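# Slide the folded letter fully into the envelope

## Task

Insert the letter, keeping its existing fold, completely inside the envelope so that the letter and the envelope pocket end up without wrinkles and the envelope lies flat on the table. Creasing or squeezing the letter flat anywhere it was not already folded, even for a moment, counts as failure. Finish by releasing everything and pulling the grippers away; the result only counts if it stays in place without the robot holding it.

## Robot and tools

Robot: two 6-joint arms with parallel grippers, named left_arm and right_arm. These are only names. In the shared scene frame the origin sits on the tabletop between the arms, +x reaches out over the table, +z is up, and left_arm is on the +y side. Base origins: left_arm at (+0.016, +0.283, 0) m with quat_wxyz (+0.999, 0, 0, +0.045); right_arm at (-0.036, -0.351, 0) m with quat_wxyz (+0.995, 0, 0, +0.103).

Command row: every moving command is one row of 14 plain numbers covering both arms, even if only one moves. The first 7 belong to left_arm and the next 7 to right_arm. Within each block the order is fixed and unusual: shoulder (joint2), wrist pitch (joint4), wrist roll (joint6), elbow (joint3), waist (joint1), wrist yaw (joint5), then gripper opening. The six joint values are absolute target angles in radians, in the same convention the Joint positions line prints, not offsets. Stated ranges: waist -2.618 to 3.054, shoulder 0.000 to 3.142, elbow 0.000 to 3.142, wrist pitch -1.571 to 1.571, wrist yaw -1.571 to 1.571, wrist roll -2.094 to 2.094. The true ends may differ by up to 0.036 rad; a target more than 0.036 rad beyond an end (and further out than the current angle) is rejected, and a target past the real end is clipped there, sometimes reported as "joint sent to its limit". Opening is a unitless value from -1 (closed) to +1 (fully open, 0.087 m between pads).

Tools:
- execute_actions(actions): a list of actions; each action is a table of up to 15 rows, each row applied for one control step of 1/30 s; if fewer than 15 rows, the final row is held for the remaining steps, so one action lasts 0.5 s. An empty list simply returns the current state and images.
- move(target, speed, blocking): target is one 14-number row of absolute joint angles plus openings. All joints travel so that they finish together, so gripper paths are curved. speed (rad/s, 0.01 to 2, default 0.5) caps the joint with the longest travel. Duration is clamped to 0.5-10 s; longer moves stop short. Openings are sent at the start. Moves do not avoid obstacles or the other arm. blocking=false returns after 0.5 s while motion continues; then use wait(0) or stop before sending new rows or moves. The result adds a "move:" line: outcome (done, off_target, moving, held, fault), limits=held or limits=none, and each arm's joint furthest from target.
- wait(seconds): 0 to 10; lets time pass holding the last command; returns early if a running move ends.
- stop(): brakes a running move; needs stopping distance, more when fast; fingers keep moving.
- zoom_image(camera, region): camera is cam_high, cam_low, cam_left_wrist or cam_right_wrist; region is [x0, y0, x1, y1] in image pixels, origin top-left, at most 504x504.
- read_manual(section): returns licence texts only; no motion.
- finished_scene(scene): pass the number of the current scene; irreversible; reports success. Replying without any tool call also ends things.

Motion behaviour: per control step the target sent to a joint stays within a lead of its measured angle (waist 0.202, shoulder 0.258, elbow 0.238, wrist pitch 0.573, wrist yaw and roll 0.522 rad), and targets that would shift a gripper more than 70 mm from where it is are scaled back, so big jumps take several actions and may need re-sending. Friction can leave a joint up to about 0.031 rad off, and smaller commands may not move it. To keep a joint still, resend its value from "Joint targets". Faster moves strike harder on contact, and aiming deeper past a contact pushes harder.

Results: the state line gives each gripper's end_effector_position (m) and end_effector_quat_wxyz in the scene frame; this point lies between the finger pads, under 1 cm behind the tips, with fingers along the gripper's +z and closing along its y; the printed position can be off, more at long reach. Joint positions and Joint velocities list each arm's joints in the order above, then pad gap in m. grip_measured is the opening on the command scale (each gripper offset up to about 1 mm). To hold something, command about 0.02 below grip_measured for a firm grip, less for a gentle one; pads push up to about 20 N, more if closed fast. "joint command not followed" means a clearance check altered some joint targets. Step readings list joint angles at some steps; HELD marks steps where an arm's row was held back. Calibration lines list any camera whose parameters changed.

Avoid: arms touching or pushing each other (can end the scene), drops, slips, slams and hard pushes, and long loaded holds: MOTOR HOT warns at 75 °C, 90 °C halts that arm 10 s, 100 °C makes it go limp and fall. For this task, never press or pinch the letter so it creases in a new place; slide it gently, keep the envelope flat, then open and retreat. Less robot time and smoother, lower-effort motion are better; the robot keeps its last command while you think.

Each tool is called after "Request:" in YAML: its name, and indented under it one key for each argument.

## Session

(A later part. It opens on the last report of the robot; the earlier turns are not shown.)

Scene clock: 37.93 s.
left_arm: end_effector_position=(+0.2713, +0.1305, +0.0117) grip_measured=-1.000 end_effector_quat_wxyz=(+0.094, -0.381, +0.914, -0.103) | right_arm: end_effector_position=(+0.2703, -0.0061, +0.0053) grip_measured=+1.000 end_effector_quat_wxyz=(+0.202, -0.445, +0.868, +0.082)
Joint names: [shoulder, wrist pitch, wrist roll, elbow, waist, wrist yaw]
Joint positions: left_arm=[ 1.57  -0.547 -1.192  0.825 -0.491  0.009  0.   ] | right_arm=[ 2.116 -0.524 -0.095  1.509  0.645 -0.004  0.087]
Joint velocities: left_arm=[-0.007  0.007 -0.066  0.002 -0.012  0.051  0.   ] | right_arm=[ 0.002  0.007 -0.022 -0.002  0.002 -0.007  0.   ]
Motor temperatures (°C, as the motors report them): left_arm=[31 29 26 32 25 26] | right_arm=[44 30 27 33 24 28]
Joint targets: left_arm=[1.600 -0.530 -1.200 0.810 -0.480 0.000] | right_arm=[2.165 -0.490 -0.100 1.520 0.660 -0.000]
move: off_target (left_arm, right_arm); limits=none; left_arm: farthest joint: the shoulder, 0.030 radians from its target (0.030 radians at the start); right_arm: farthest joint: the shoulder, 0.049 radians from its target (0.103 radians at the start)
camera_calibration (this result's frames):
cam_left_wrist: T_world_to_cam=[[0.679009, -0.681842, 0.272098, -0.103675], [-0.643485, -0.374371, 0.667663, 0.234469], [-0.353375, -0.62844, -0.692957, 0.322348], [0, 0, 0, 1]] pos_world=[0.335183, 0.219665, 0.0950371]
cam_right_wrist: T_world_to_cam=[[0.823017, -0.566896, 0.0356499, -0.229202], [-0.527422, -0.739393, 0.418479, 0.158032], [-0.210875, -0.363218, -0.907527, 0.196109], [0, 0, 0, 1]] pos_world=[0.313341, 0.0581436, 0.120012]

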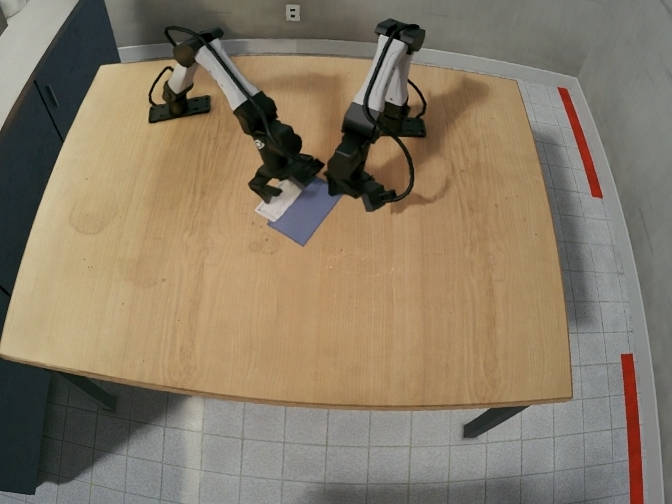

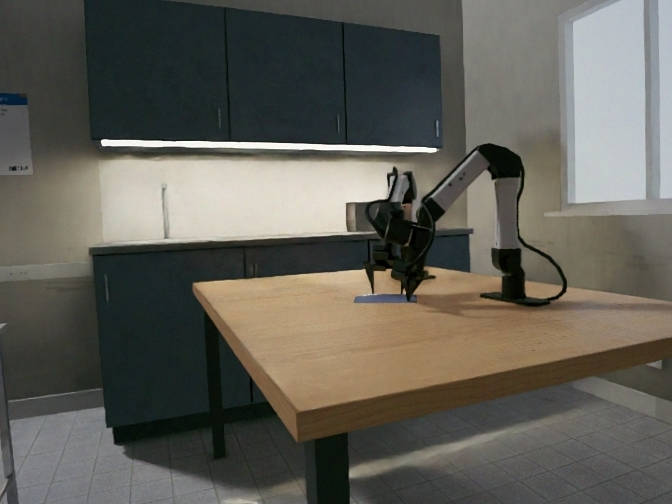

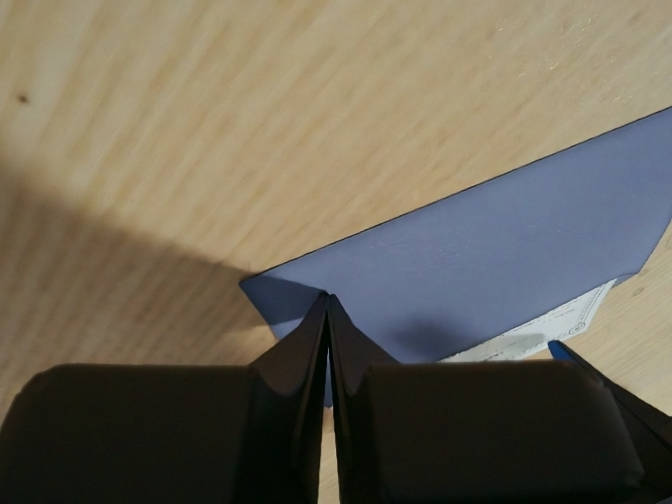

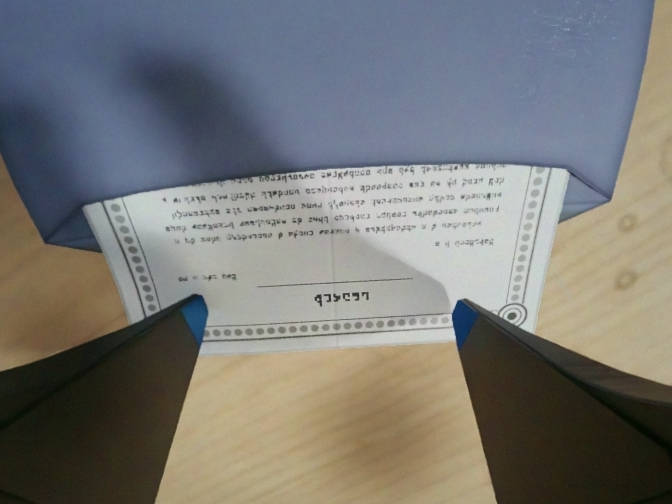

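Request:
move:
  target: [1.6,-0.53,-1.2,0.81,-0.48,0,-1, 2.05,-0.51,-0.14,1.455,0.65,0,1]
  speed: 0.2

Request:
move:
  target: [1.6,-0.53,-1.2,0.81,-0.48,0,-1, 2.135,-0.51,-0.14,1.455,0.65,0,1]
  speed: 0.1

Request:
move:
  target: [1.6,-0.53,-1.2,0.81,-0.48,0,-1, 2.185,-0.49,-0.14,1.55,0.665,0,1]
  speed: 0.03

Request:
move:
  target: [1.45,-0.53,-1.2,0.81,-0.48,0,-1, 2.02,-0.49,-0.14,1.45,0.665,0,1]
  speed: 0.3

Scene clock: 39.03 s.
left_arm: end_effector_position=(+0.2713, +0.1305, +0.0117) grip_measured=-1.000 end_effector_quat_wxyz=(+0.094, -0.381, +0.914, -0.103) | right_arm: end_effector_position=(+0.2669, -0.0122, +0.0130) grip_measured=+1.000 end_effector_quat_wxyz=(+0.207, -0.460, +0.860, +0.080)
Joint names: [shoulder, wrist pitch, wrist roll, elbow, waist, wrist yaw]
Joint positions: left_arm=[ 1.57  -0.547 -1.192  0.825 -0.491  0.009  0.   ] | right_arm=[ 2.074 -0.522 -0.13   1.473  0.645 -0.004  0.087]
Joint velocities: left_arm=[-0.012  0.007 -0.037  0.017 -0.012  0.022  0.   ] | right_arm=[-0.002  0.007  0.007 -0.012  0.002  0.007  0.   ]
Motor temperatures (°C, as the motors report them): left_arm=[31 29 26 32 25 26] | right_arm=[44 30 27 33 24 28]
Joint targets: left_arm=[1.600 -0.530 -1.200 0.810 -0.480 -0.000] | right_arm=[2.050 -0.510 -0.140 1.455 0.650 0.000]
move: off_target (left_arm, right_arm); limits=none; left_arm: farthest joint: the shoulder, 0.030 radians from its target (0.030 radians at the start); right_arm: farthest joint: the shoulder, 0.024 radians from its target (0.066 radians at the start)
camera_calibration (this result's frames):
cam_left_wrist: T_world_to_cam=[[0.679009, -0.681842, 0.272098, -0.103675], [-0.643485, -0.374371, 0.667663, 0.234469], [-0.353375, -0.62844, -0.692957, 0.322348], [0, 0, 0, 1]] pos_world=[0.335183, 0.219665, 0.0950371]
cam_right_wrist: T_world_to_cam=[[0.839815, -0.540401, 0.0517465, -0.234504], [-0.510895, -0.754514, 0.41194, 0.144076], [-0.18357, -0.372391, -0.90974, 0.192788], [0, 0, 0, 1]] pos_world=[0.305938, 0.0537737, 0.128171]

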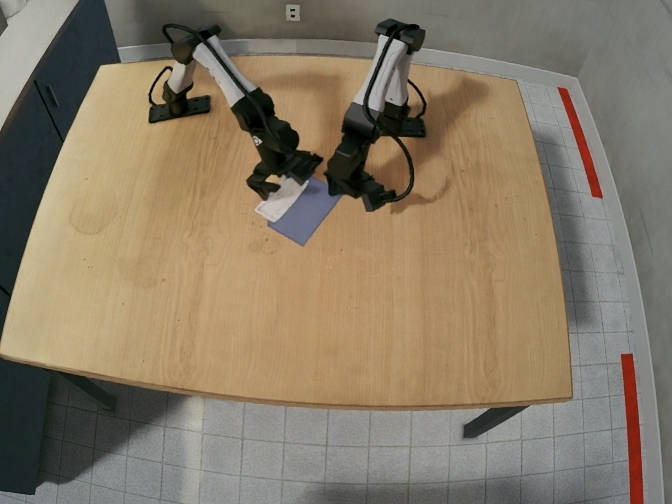

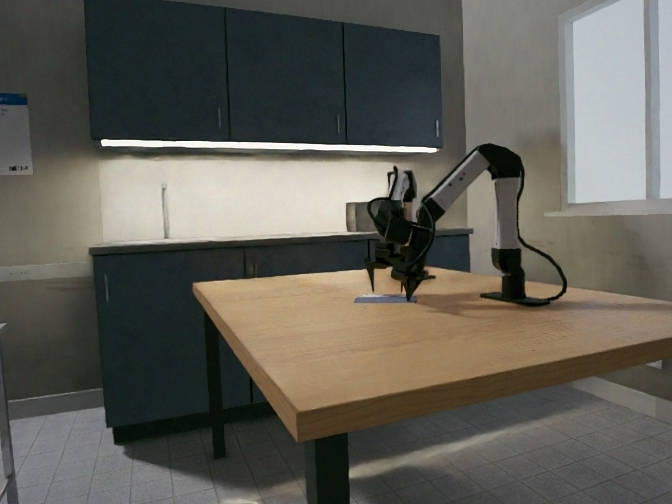

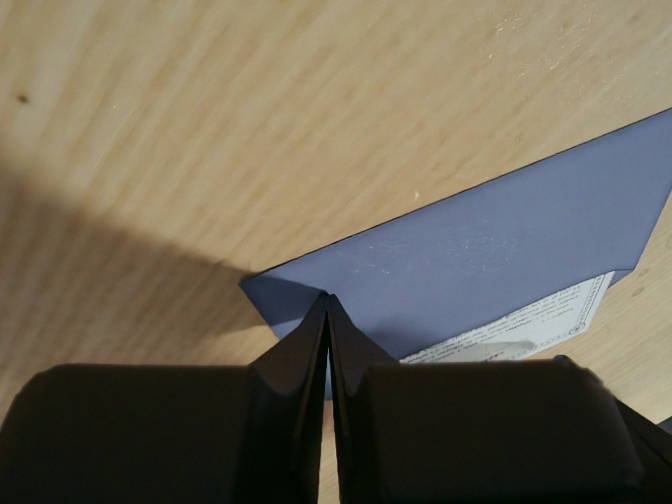

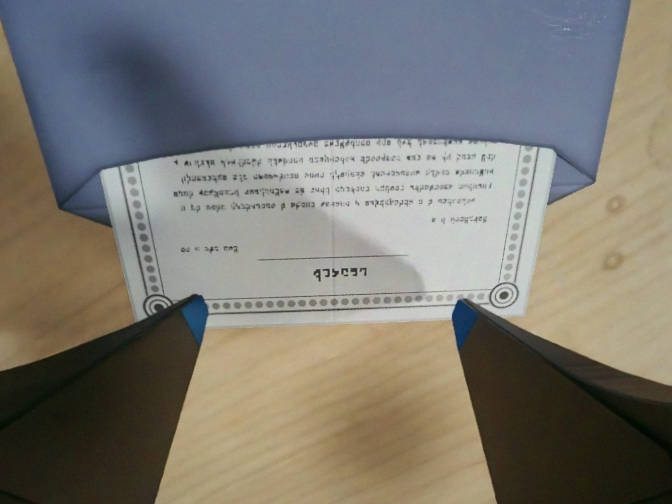

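Scene clock: 39.87 s.
left_arm: end_effector_position=(+0.2713, +0.1305, +0.0117) grip_measured=-1.000 end_effector_quat_wxyz=(+0.094, -0.381, +0.914, -0.103) | right_arm: end_effector_position=(+0.2662, -0.0129, +0.0059) grip_measured=+1.000 end_effector_quat_wxyz=(+0.201, -0.461, +0.861, +0.078)
Joint names: [shoulder, wrist pitch, wrist roll, elbow, waist, wrist yaw]
Joint positions: left_arm=[ 1.57  -0.547 -1.192  0.825 -0.491  0.009  0.   ] | right_arm=[ 2.091 -0.519 -0.131  1.473  0.645 -0.005  0.087]
Joint velocities: left_arm=[ 0.022 -0.051 -0.051 -0.012 -0.007  0.051  0.   ] | right_arm=[-0.002 -0.007  0.007  0.002  0.007 -0.022  0.   ]
Motor temperatures (°C, as the motors report them): left_arm=[31 29 26 32 25 26] | right_arm=[44 31 27 33 24 28]
Joint targets: left_arm=[1.600 -0.530 -1.200 0.810 -0.480 -0.000] | right_arm=[2.135 -0.510 -0.140 1.455 0.650 0.000]
move: off_target (left_arm, right_arm); limits=none; left_arm: farthest joint: the shoulder, 0.030 radians from its target (0.030 radians at the start); right_arm: farthest joint: the shoulder, 0.044 radians from its target (0.061 radians at the start)
camera_calibration (this result's frames):
cam_left_wrist: T_world_to_cam=[[0.679009, -0.681842, 0.272098, -0.103675], [-0.643485, -0.374371, 0.667663, 0.234469], [-0.353375, -0.62844, -0.692957, 0.322348], [0, 0, 0, 1]] pos_world=[0.335183, 0.219665, 0.0950371]
cam_right_wrist: T_world_to_cam=[[0.840834, -0.539038, 0.0493604, -0.23413], [-0.506234, -0.750813, 0.424273, 0.144832], [-0.191639, -0.381731, -0.904188, 0.18796], [0, 0, 0, 1]] pos_world=[0.306204, 0.0542867, 0.12006]

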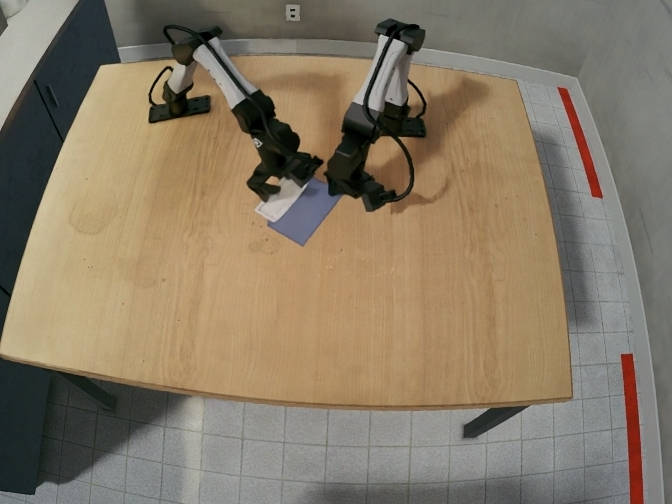

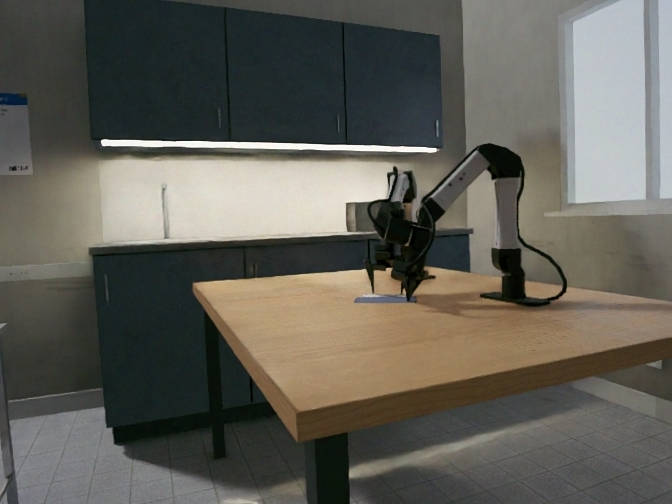

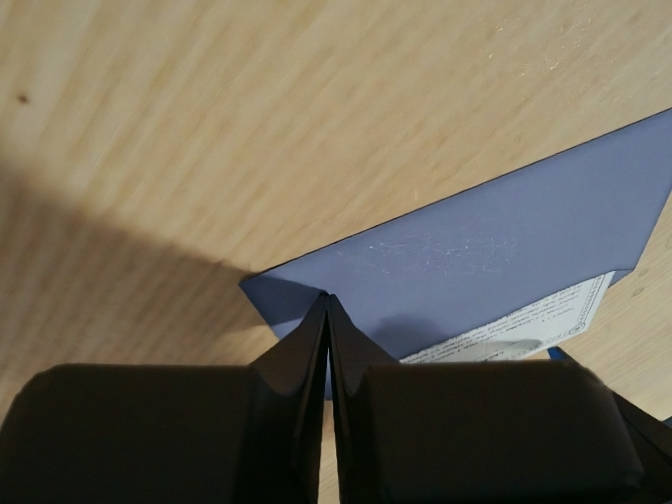

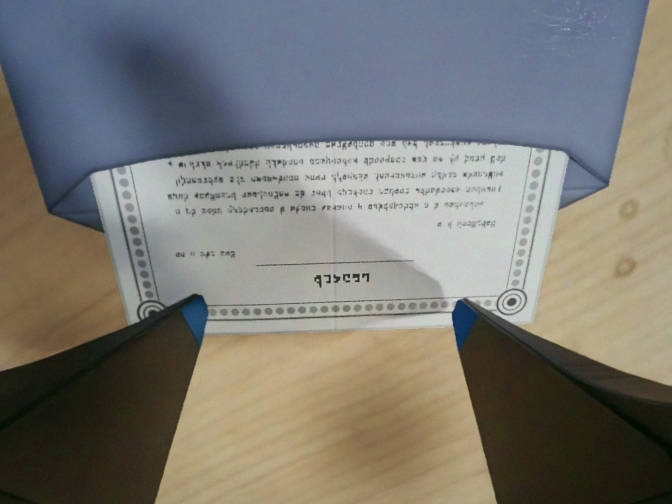

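Scene clock: 43.23 s.
left_arm: end_effector_position=(+0.2713, +0.1305, +0.0117) grip_measured=-1.000 end_effector_quat_wxyz=(+0.094, -0.381, +0.914, -0.103) | right_arm: end_effector_position=(+0.2750, +0.0009, +0.0062) grip_measured=+1.000 end_effector_quat_wxyz=(+0.209, -0.465, +0.857, +0.082)
Joint names: [shoulder, wrist pitch, wrist roll, elbow, waist, wrist yaw]
Joint positions: left_arm=[ 1.57  -0.547 -1.192  0.825 -0.491  0.009  0.   ] | right_arm=[ 2.135 -0.522 -0.136  1.538  0.65  -0.007  0.087]
Joint velocities: left_arm=[-0.007 -0.037 -0.007 -0.002  0.012  0.022  0.   ] | right_arm=[ 0.002 -0.051 -0.11  -0.002 -0.012  0.007  0.   ]
Motor temperatures (°C, as the motors report them): left_arm=[31 29 26 32 25 26] | right_arm=[44 31 27 33 24 28]
Joint targets: left_arm=[1.600 -0.530 -1.200 0.810 -0.480 0.000] | right_arm=[2.185 -0.490 -0.140 1.550 0.665 -0.000]
move: off_target (left_arm, right_arm); limits=none; left_arm: farthest joint: the shoulder, 0.030 radians from its target (0.030 radians at the start); right_arm: farthest joint: the shoulder, 0.050 radians from its target (0.094 radians at the start)
camera_calibration (this result's frames):
cam_left_wrist: T_world_to_cam=[[0.679009, -0.681842, 0.272098, -0.103675], [-0.643485, -0.374371, 0.667663, 0.234469], [-0.353375, -0.62844, -0.692957, 0.322348], [0, 0, 0, 1]] pos_world=[0.335183, 0.219665, 0.0950371]
cam_right_wrist: T_world_to_cam=[[0.845617, -0.531178, 0.0527456, -0.235526], [-0.503646, -0.761223, 0.40851, 0.158899], [-0.176841, -0.372009, -0.911228, 0.191121], [0, 0, 0, 1]] pos_world=[0.312991, 0.0669503, 0.121666]

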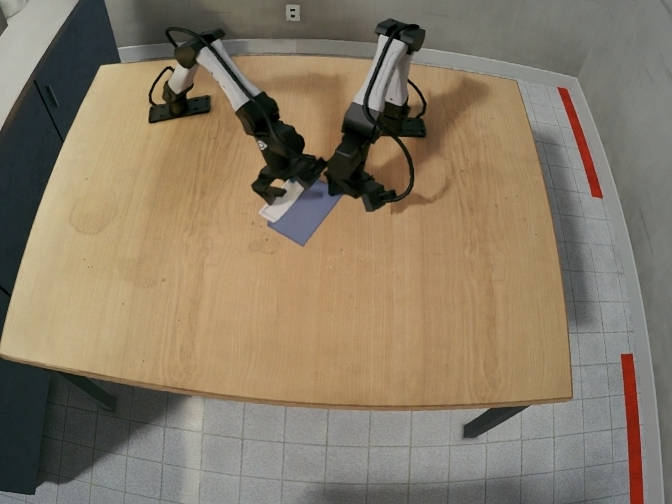

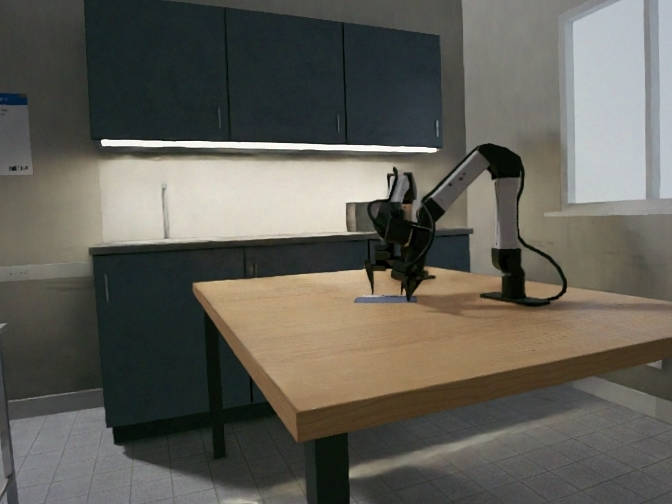

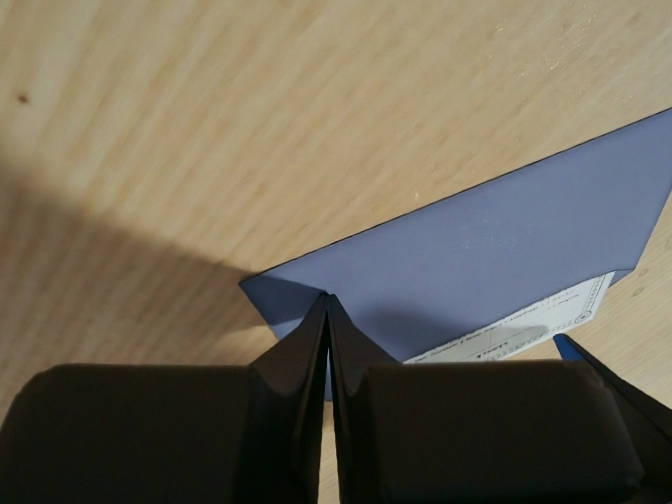

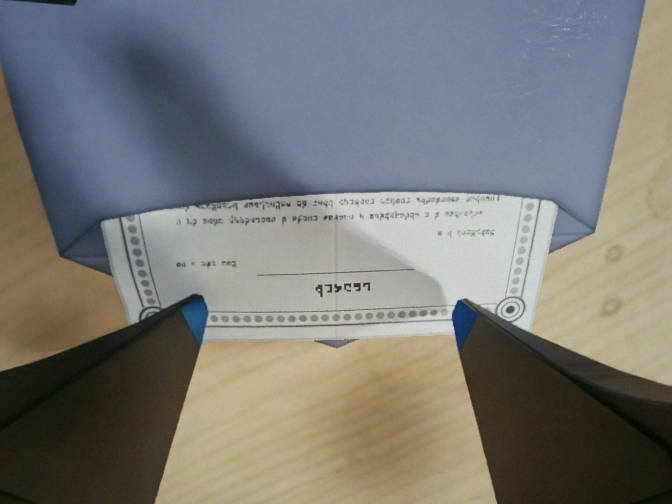

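Scene clock: 44.10 s.
left_arm: end_effector_position=(+0.2809, +0.1270, +0.0412) grip_measured=-1.000 end_effector_quat_wxyz=(+0.133, -0.377, +0.906, -0.140) | right_arm: end_effector_position=(+0.2676, -0.0037, +0.0282) grip_measured=+1.000 end_effector_quat_wxyz=(+0.229, -0.465, +0.850, +0.091)
Joint names: [shoulder, wrist pitch, wrist roll, elbow, waist, wrist yaw]
Joint positions: left_arm=[ 1.465 -0.542 -1.192  0.825 -0.491  0.006  0.   ] | right_arm=[ 2.041 -0.502 -0.136  1.47   0.656 -0.007  0.087]
Joint velocities: left_arm=[-0.022  0.022  0.066 -0.002 -0.007 -0.007  0.   ] | right_arm=[ 0.007  0.007  0.037 -0.007  0.002 -0.066  0.   ]
Motor temperatures (°C, as the motors report them): left_arm=[31 29 26 32 25 26] | right_arm=[45 31 27 33 24 28]
Joint targets: left_arm=[1.450 -0.530 -1.200 0.810 -0.480 -0.000] | right_arm=[2.020 -0.490 -0.140 1.450 0.665 -0.000]
move: off_target (right_arm); limits=none; left_arm: farthest joint: the shoulder, 0.015 radians from its target (0.120 radians at the start); right_arm: farthest joint: the shoulder, 0.021 radians from its target (0.115 radians at the start)
camera_calibration (this result's frames):
cam_left_wrist: T_world_to_cam=[[0.647225, -0.6684, 0.366527, -0.117266], [-0.708237, -0.349411, 0.613443, 0.236883], [-0.281957, -0.656623, -0.699533, 0.327781], [0, 0, 0, 1]] pos_world=[0.336087, 0.219617, 0.126961]
cam_right_wrist: T_world_to_cam=[[0.846953, -0.528302, 0.0597322, -0.233363], [-0.510921, -0.777672, 0.366313, 0.145791], [-0.147072, -0.340769, -0.928572, 0.200829], [0, 0, 0, 1]] pos_world=[0.301672, 0.0585283, 0.147018]

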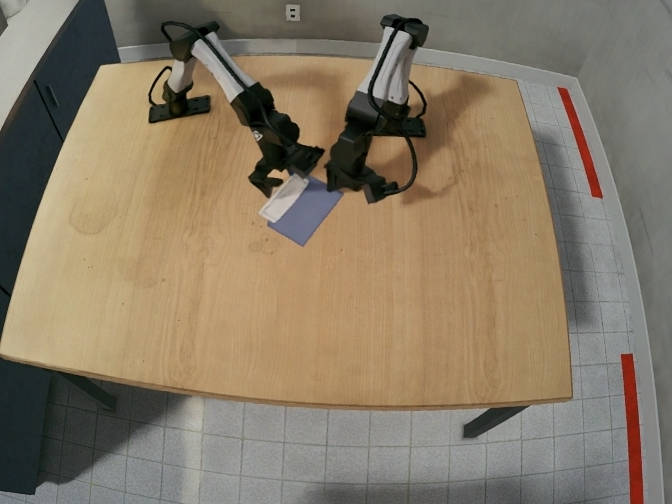

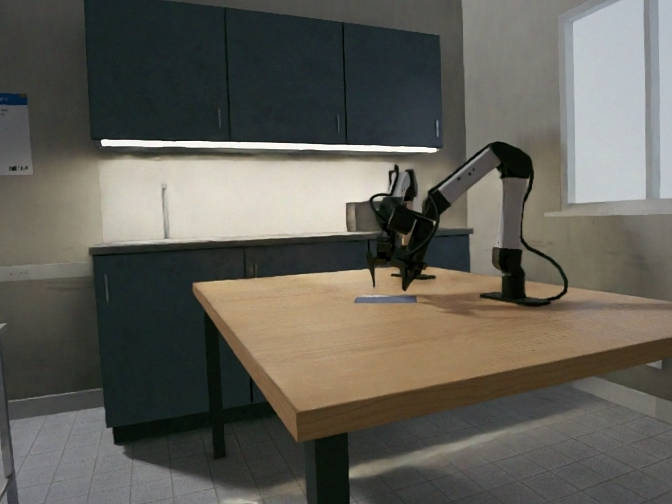

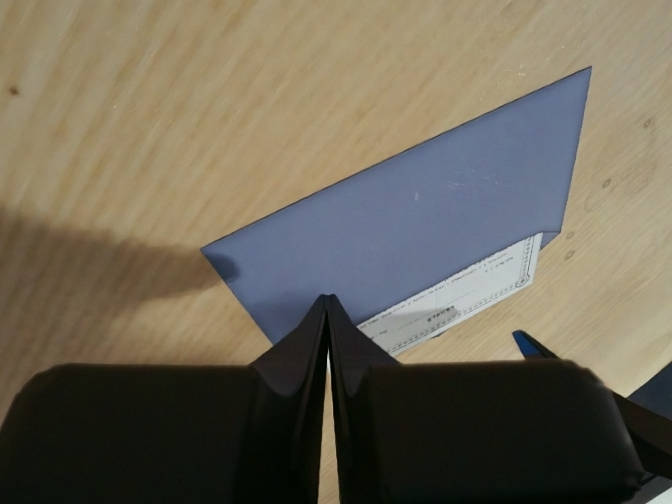

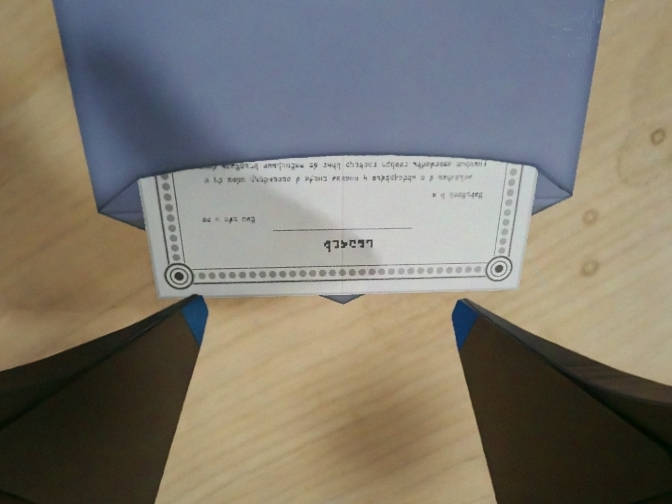

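One more push from the very edge.

Request:
move:
  target: [1.6,-0.53,-1.2,0.81,-0.48,0,-1, 2.08,-0.49,-0.14,1.5,0.65,0,1]
  speed: 0.15

Request:
move:
  target: [1.6,-0.53,-1.2,0.81,-0.48,0,-1, 2.145,-0.49,-0.14,1.5,0.65,0,1]
  speed: 0.1

Request:
move:
  target: [1.6,-0.53,-1.2,0.81,-0.48,0,-1, 2.2,-0.46,-0.14,1.565,0.67,0,1]
  speed: 0.03

Scene clock: 45.43 s.
left_arm: end_effector_position=(+0.2726, +0.1305, +0.0115) grip_measured=-1.000 end_effector_quat_wxyz=(+0.096, -0.382, +0.914, -0.103) | right_arm: end_effector_position=(+0.2664, -0.0050, +0.0177) grip_measured=+1.000 end_effector_quat_wxyz=(+0.219, -0.466, +0.853, +0.087)
Joint names: [shoulder, wrist pitch, wrist roll, elbow, waist, wrist yaw]
Joint positions: left_arm=[ 1.572 -0.542 -1.193  0.825 -0.49   0.008  0.   ] | right_arm=[ 2.065 -0.501 -0.136  1.47   0.656 -0.007  0.087]
Joint velocities: left_arm=[ 0.002  0.022 -0.037 -0.002 -0.017  0.007  0.   ] | right_arm=[-0.032 -0.051 -0.051 -0.002  0.002 -0.007  0.   ]
Motor temperatures (°C, as the motors report them): left_arm=[31 29 26 32 25 26] | right_arm=[45 31 27 33 24 28]
Joint targets: left_arm=[1.600 -0.530 -1.200 0.810 -0.480 0.000] | right_arm=[2.080 -0.490 -0.140 1.500 0.650 -0.000]
move: off_target (left_arm, right_arm); limits=none; left_arm: farthest joint: the shoulder, 0.028 radians from its target (0.135 radians at the start); right_arm: farthest joint: the elbow, 0.030 radians from its target (0.030 radians at the start)
camera_calibration (this result's frames):
cam_left_wrist: T_world_to_cam=[[0.679546, -0.68021, 0.274831, -0.104841], [-0.644997, -0.375439, 0.665601, 0.235991], [-0.349566, -0.629572, -0.693861, 0.321807], [0, 0, 0, 1]] pos_world=[0.33595, 0.219887, 0.0950268]
cam_right_wrist: T_world_to_cam=[[0.847803, -0.52731, 0.0563405, -0.232628], [-0.505404, -0.771235, 0.386992, 0.146147], [-0.160613, -0.356568, -0.92036, 0.19386], [0, 0, 0, 1]] pos_world=[0.302223, 0.0591711, 0.134969]

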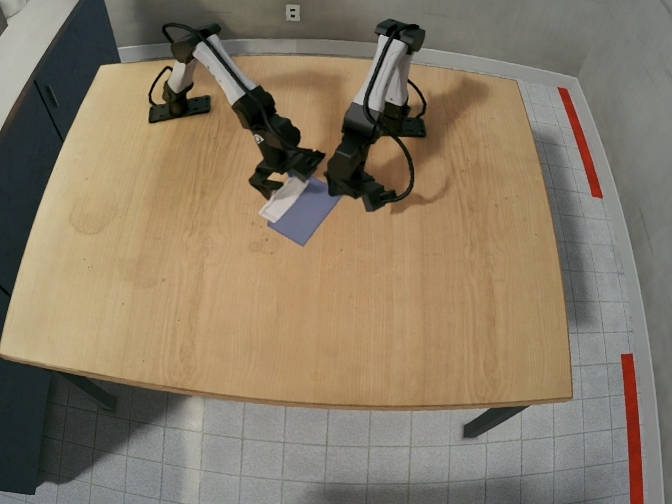

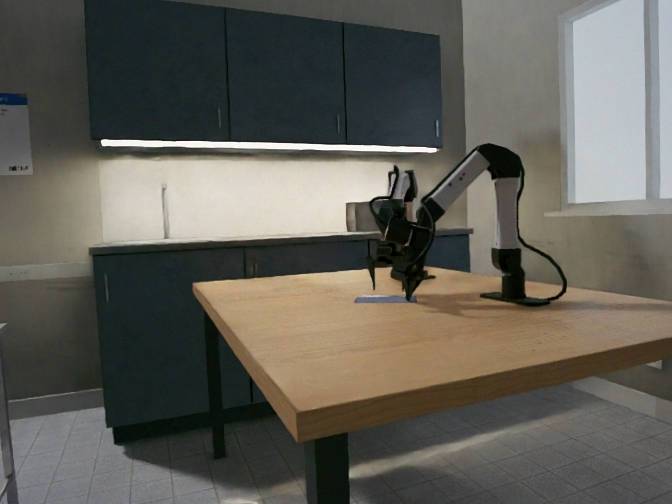

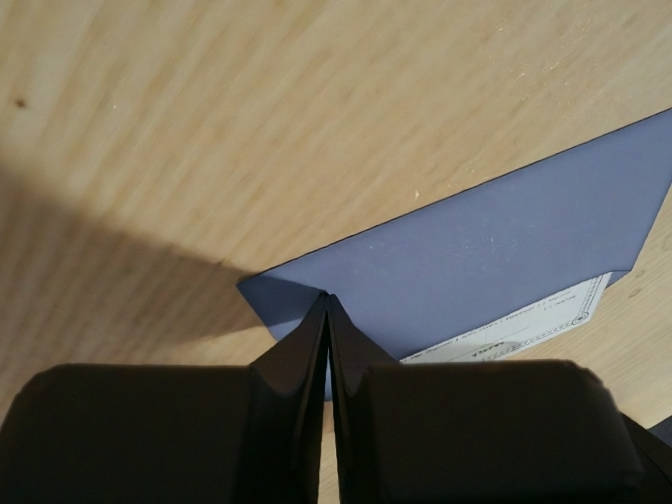

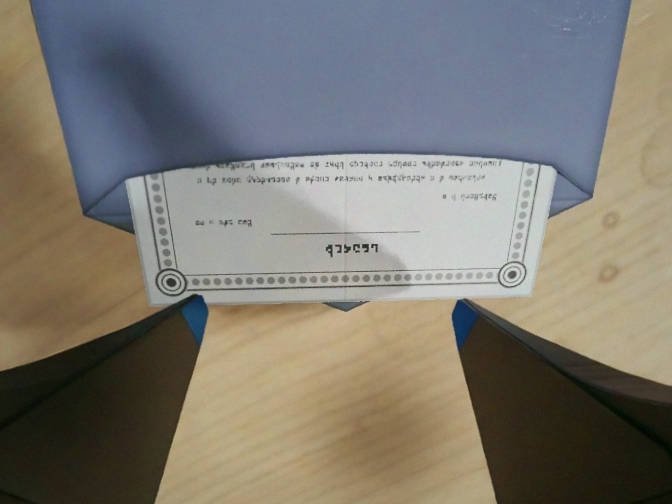

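Scene clock: 46.50 s.
left_arm: end_effector_position=(+0.2726, +0.1305, +0.0115) grip_measured=-1.000 end_effector_quat_wxyz=(+0.095, -0.382, +0.914, -0.103) | right_arm: end_effector_position=(+0.2668, -0.0041, +0.0062) grip_measured=+1.000 end_effector_quat_wxyz=(+0.208, -0.467, +0.855, +0.084)
Joint names: [shoulder, wrist pitch, wrist roll, elbow, waist, wrist yaw]
Joint positions: left_arm=[ 1.572 -0.542 -1.193  0.825 -0.49   0.008  0.   ] | right_arm=[ 2.102 -0.504 -0.136  1.487  0.656 -0.009  0.087]
Joint velocities: left_arm=[-0.012 -0.051  0.007 -0.017  0.012  0.022  0.   ] | right_arm=[-0.017  0.022 -0.007  0.017 -0.002 -0.022  0.   ]
Motor temperatures (°C, as the motors report them): left_arm=[31 29 26 32 25 26] | right_arm=[45 31 27 34 24 28]
Joint targets: left_arm=[1.600 -0.530 -1.200 0.810 -0.480 -0.000] | right_arm=[2.145 -0.490 -0.140 1.500 0.650 -0.000]
move: off_target (left_arm, right_arm); limits=none; left_arm: farthest joint: the shoulder, 0.028 radians from its target (0.028 radians at the start); right_arm: farthest joint: the shoulder, 0.043 radians from its target (0.080 radians at the start)
camera_calibration (this result's frames):
cam_left_wrist: T_world_to_cam=[[0.679513, -0.680189, 0.274963, -0.10486], [-0.644941, -0.375145, 0.66582, 0.235884], [-0.349732, -0.629769, -0.693598, 0.321837], [0, 0, 0, 1]] pos_world=[0.335942, 0.219849, 0.0950023]
cam_right_wrist: T_world_to_cam=[[0.849262, -0.525536, 0.0506552, -0.232073], [-0.497778, -0.765019, 0.408611, 0.149365], [-0.175987, -0.372232, -0.911302, 0.187658], [0, 0, 0, 1]] pos_world=[0.304467, 0.0621567, 0.121737]

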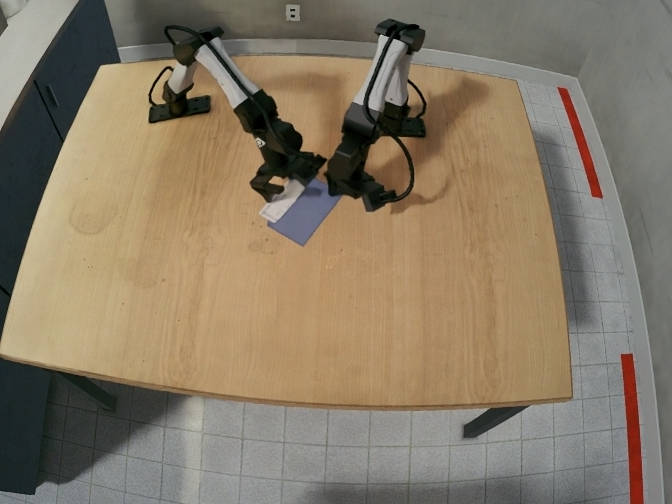

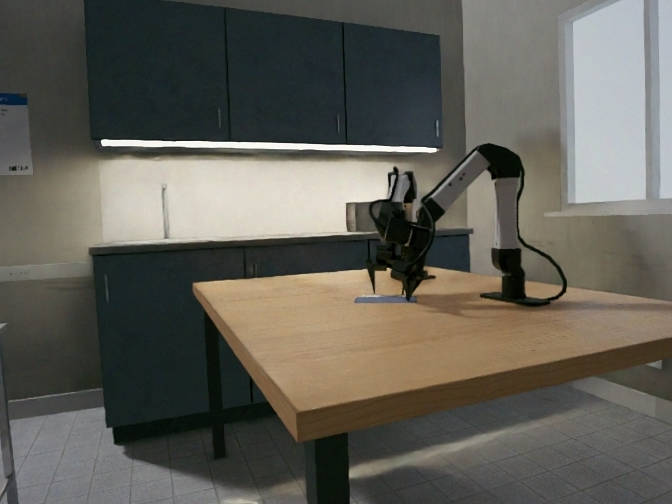

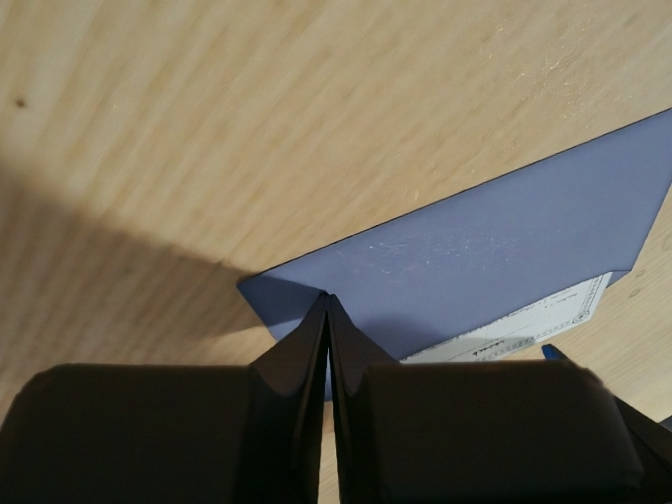

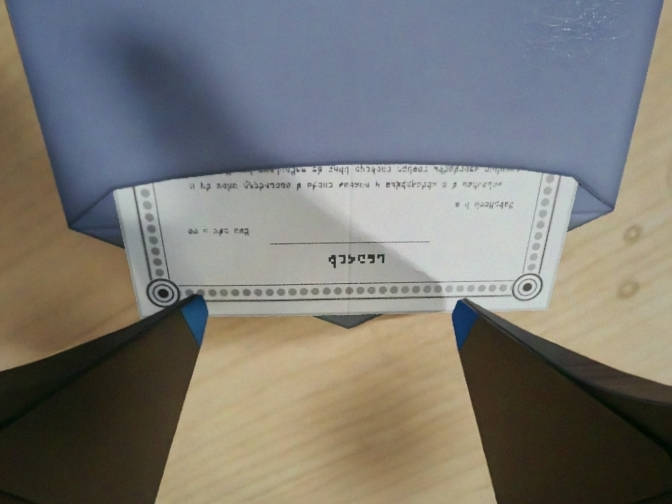

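Scene clock: 50.00 s.
left_arm: end_effector_position=(+0.2726, +0.1305, +0.0115) grip_measured=-1.000 end_effector_quat_wxyz=(+0.095, -0.382, +0.914, -0.103) | right_arm: end_effector_position=(+0.2774, +0.0098, +0.0060) grip_measured=+1.000 end_effector_quat_wxyz=(+0.217, -0.467, +0.853, +0.089)
Joint names: [shoulder, wrist pitch, wrist roll, elbow, waist, wrist yaw]
Joint positions: left_arm=[ 1.572 -0.542 -1.193  0.825 -0.49   0.008  0.   ] | right_arm=[ 2.149 -0.503 -0.136  1.554  0.657 -0.012  0.087]
Joint velocities: left_arm=[-0.002 -0.051 -0.022 -0.002  0.002  0.081  0.   ] | right_arm=[ 0.002  0.007 -0.007 -0.007  0.007  0.037  0.   ]
Motor temperatures (°C, as the motors report them): left_arm=[31 29 26 32 25 26] | right_arm=[45 31 27 34 24 28]
Joint targets: left_arm=[1.600 -0.530 -1.200 0.810 -0.480 -0.000] | right_arm=[2.200 -0.460 -0.140 1.565 0.670 0.000]
move: off_target (left_arm, right_arm); limits=none; left_arm: farthest joint: the shoulder, 0.028 radians from its target (0.028 radians at the start); right_arm: farthest joint: the shoulder, 0.051 radians from its target (0.098 radians at the start)
camera_calibration (this result's frames):
cam_left_wrist: T_world_to_cam=[[0.679513, -0.680189, 0.274963, -0.10486], [-0.644941, -0.375145, 0.66582, 0.235884], [-0.349732, -0.629769, -0.693598, 0.321837], [0, 0, 0, 1]] pos_world=[0.335942, 0.219849, 0.0950023]
cam_right_wrist: T_world_to_cam=[[0.849879, -0.524512, 0.0509095, -0.233975], [-0.500623, -0.773431, 0.38882, 0.166405], [-0.164566, -0.355936, -0.919906, 0.191183], [0, 0, 0, 1]] pos_world=[0.313619, 0.0740295, 0.123081]

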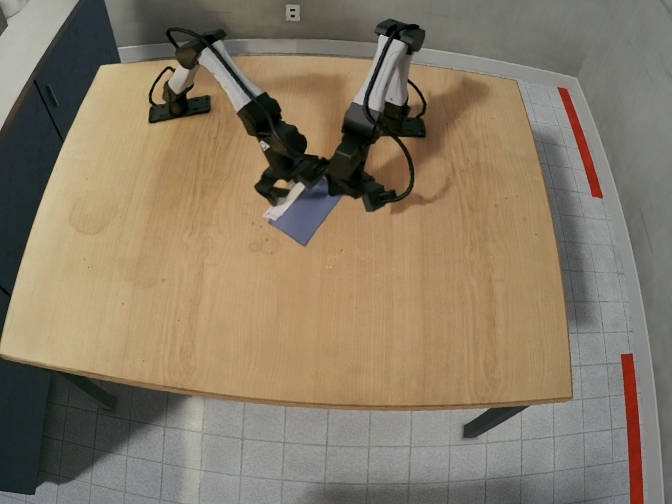

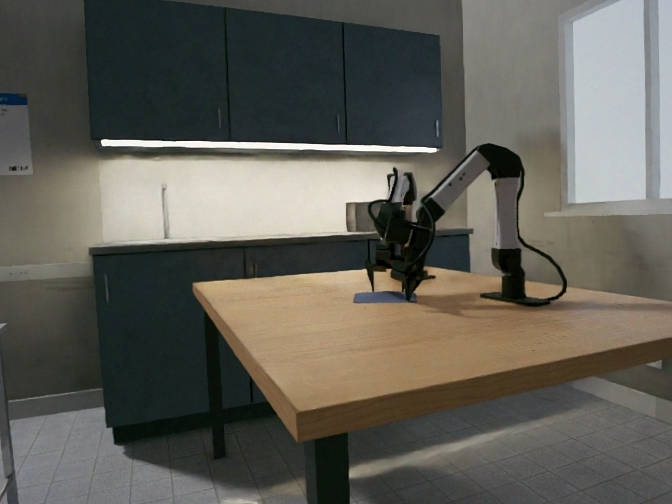

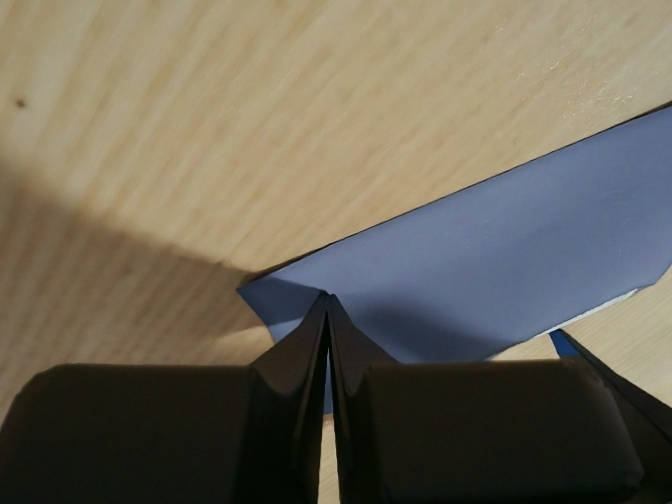

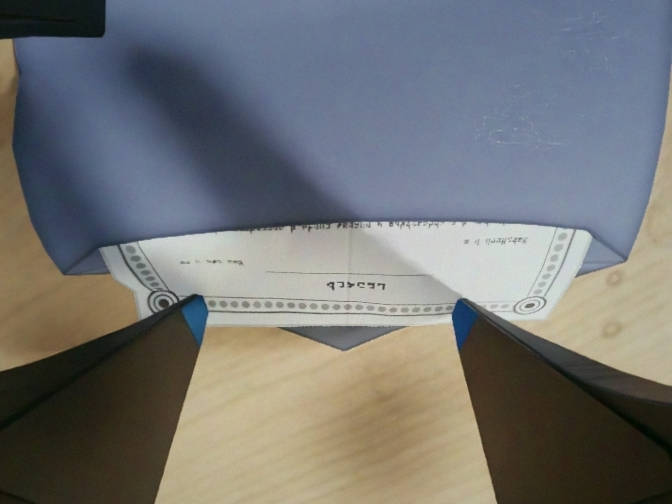

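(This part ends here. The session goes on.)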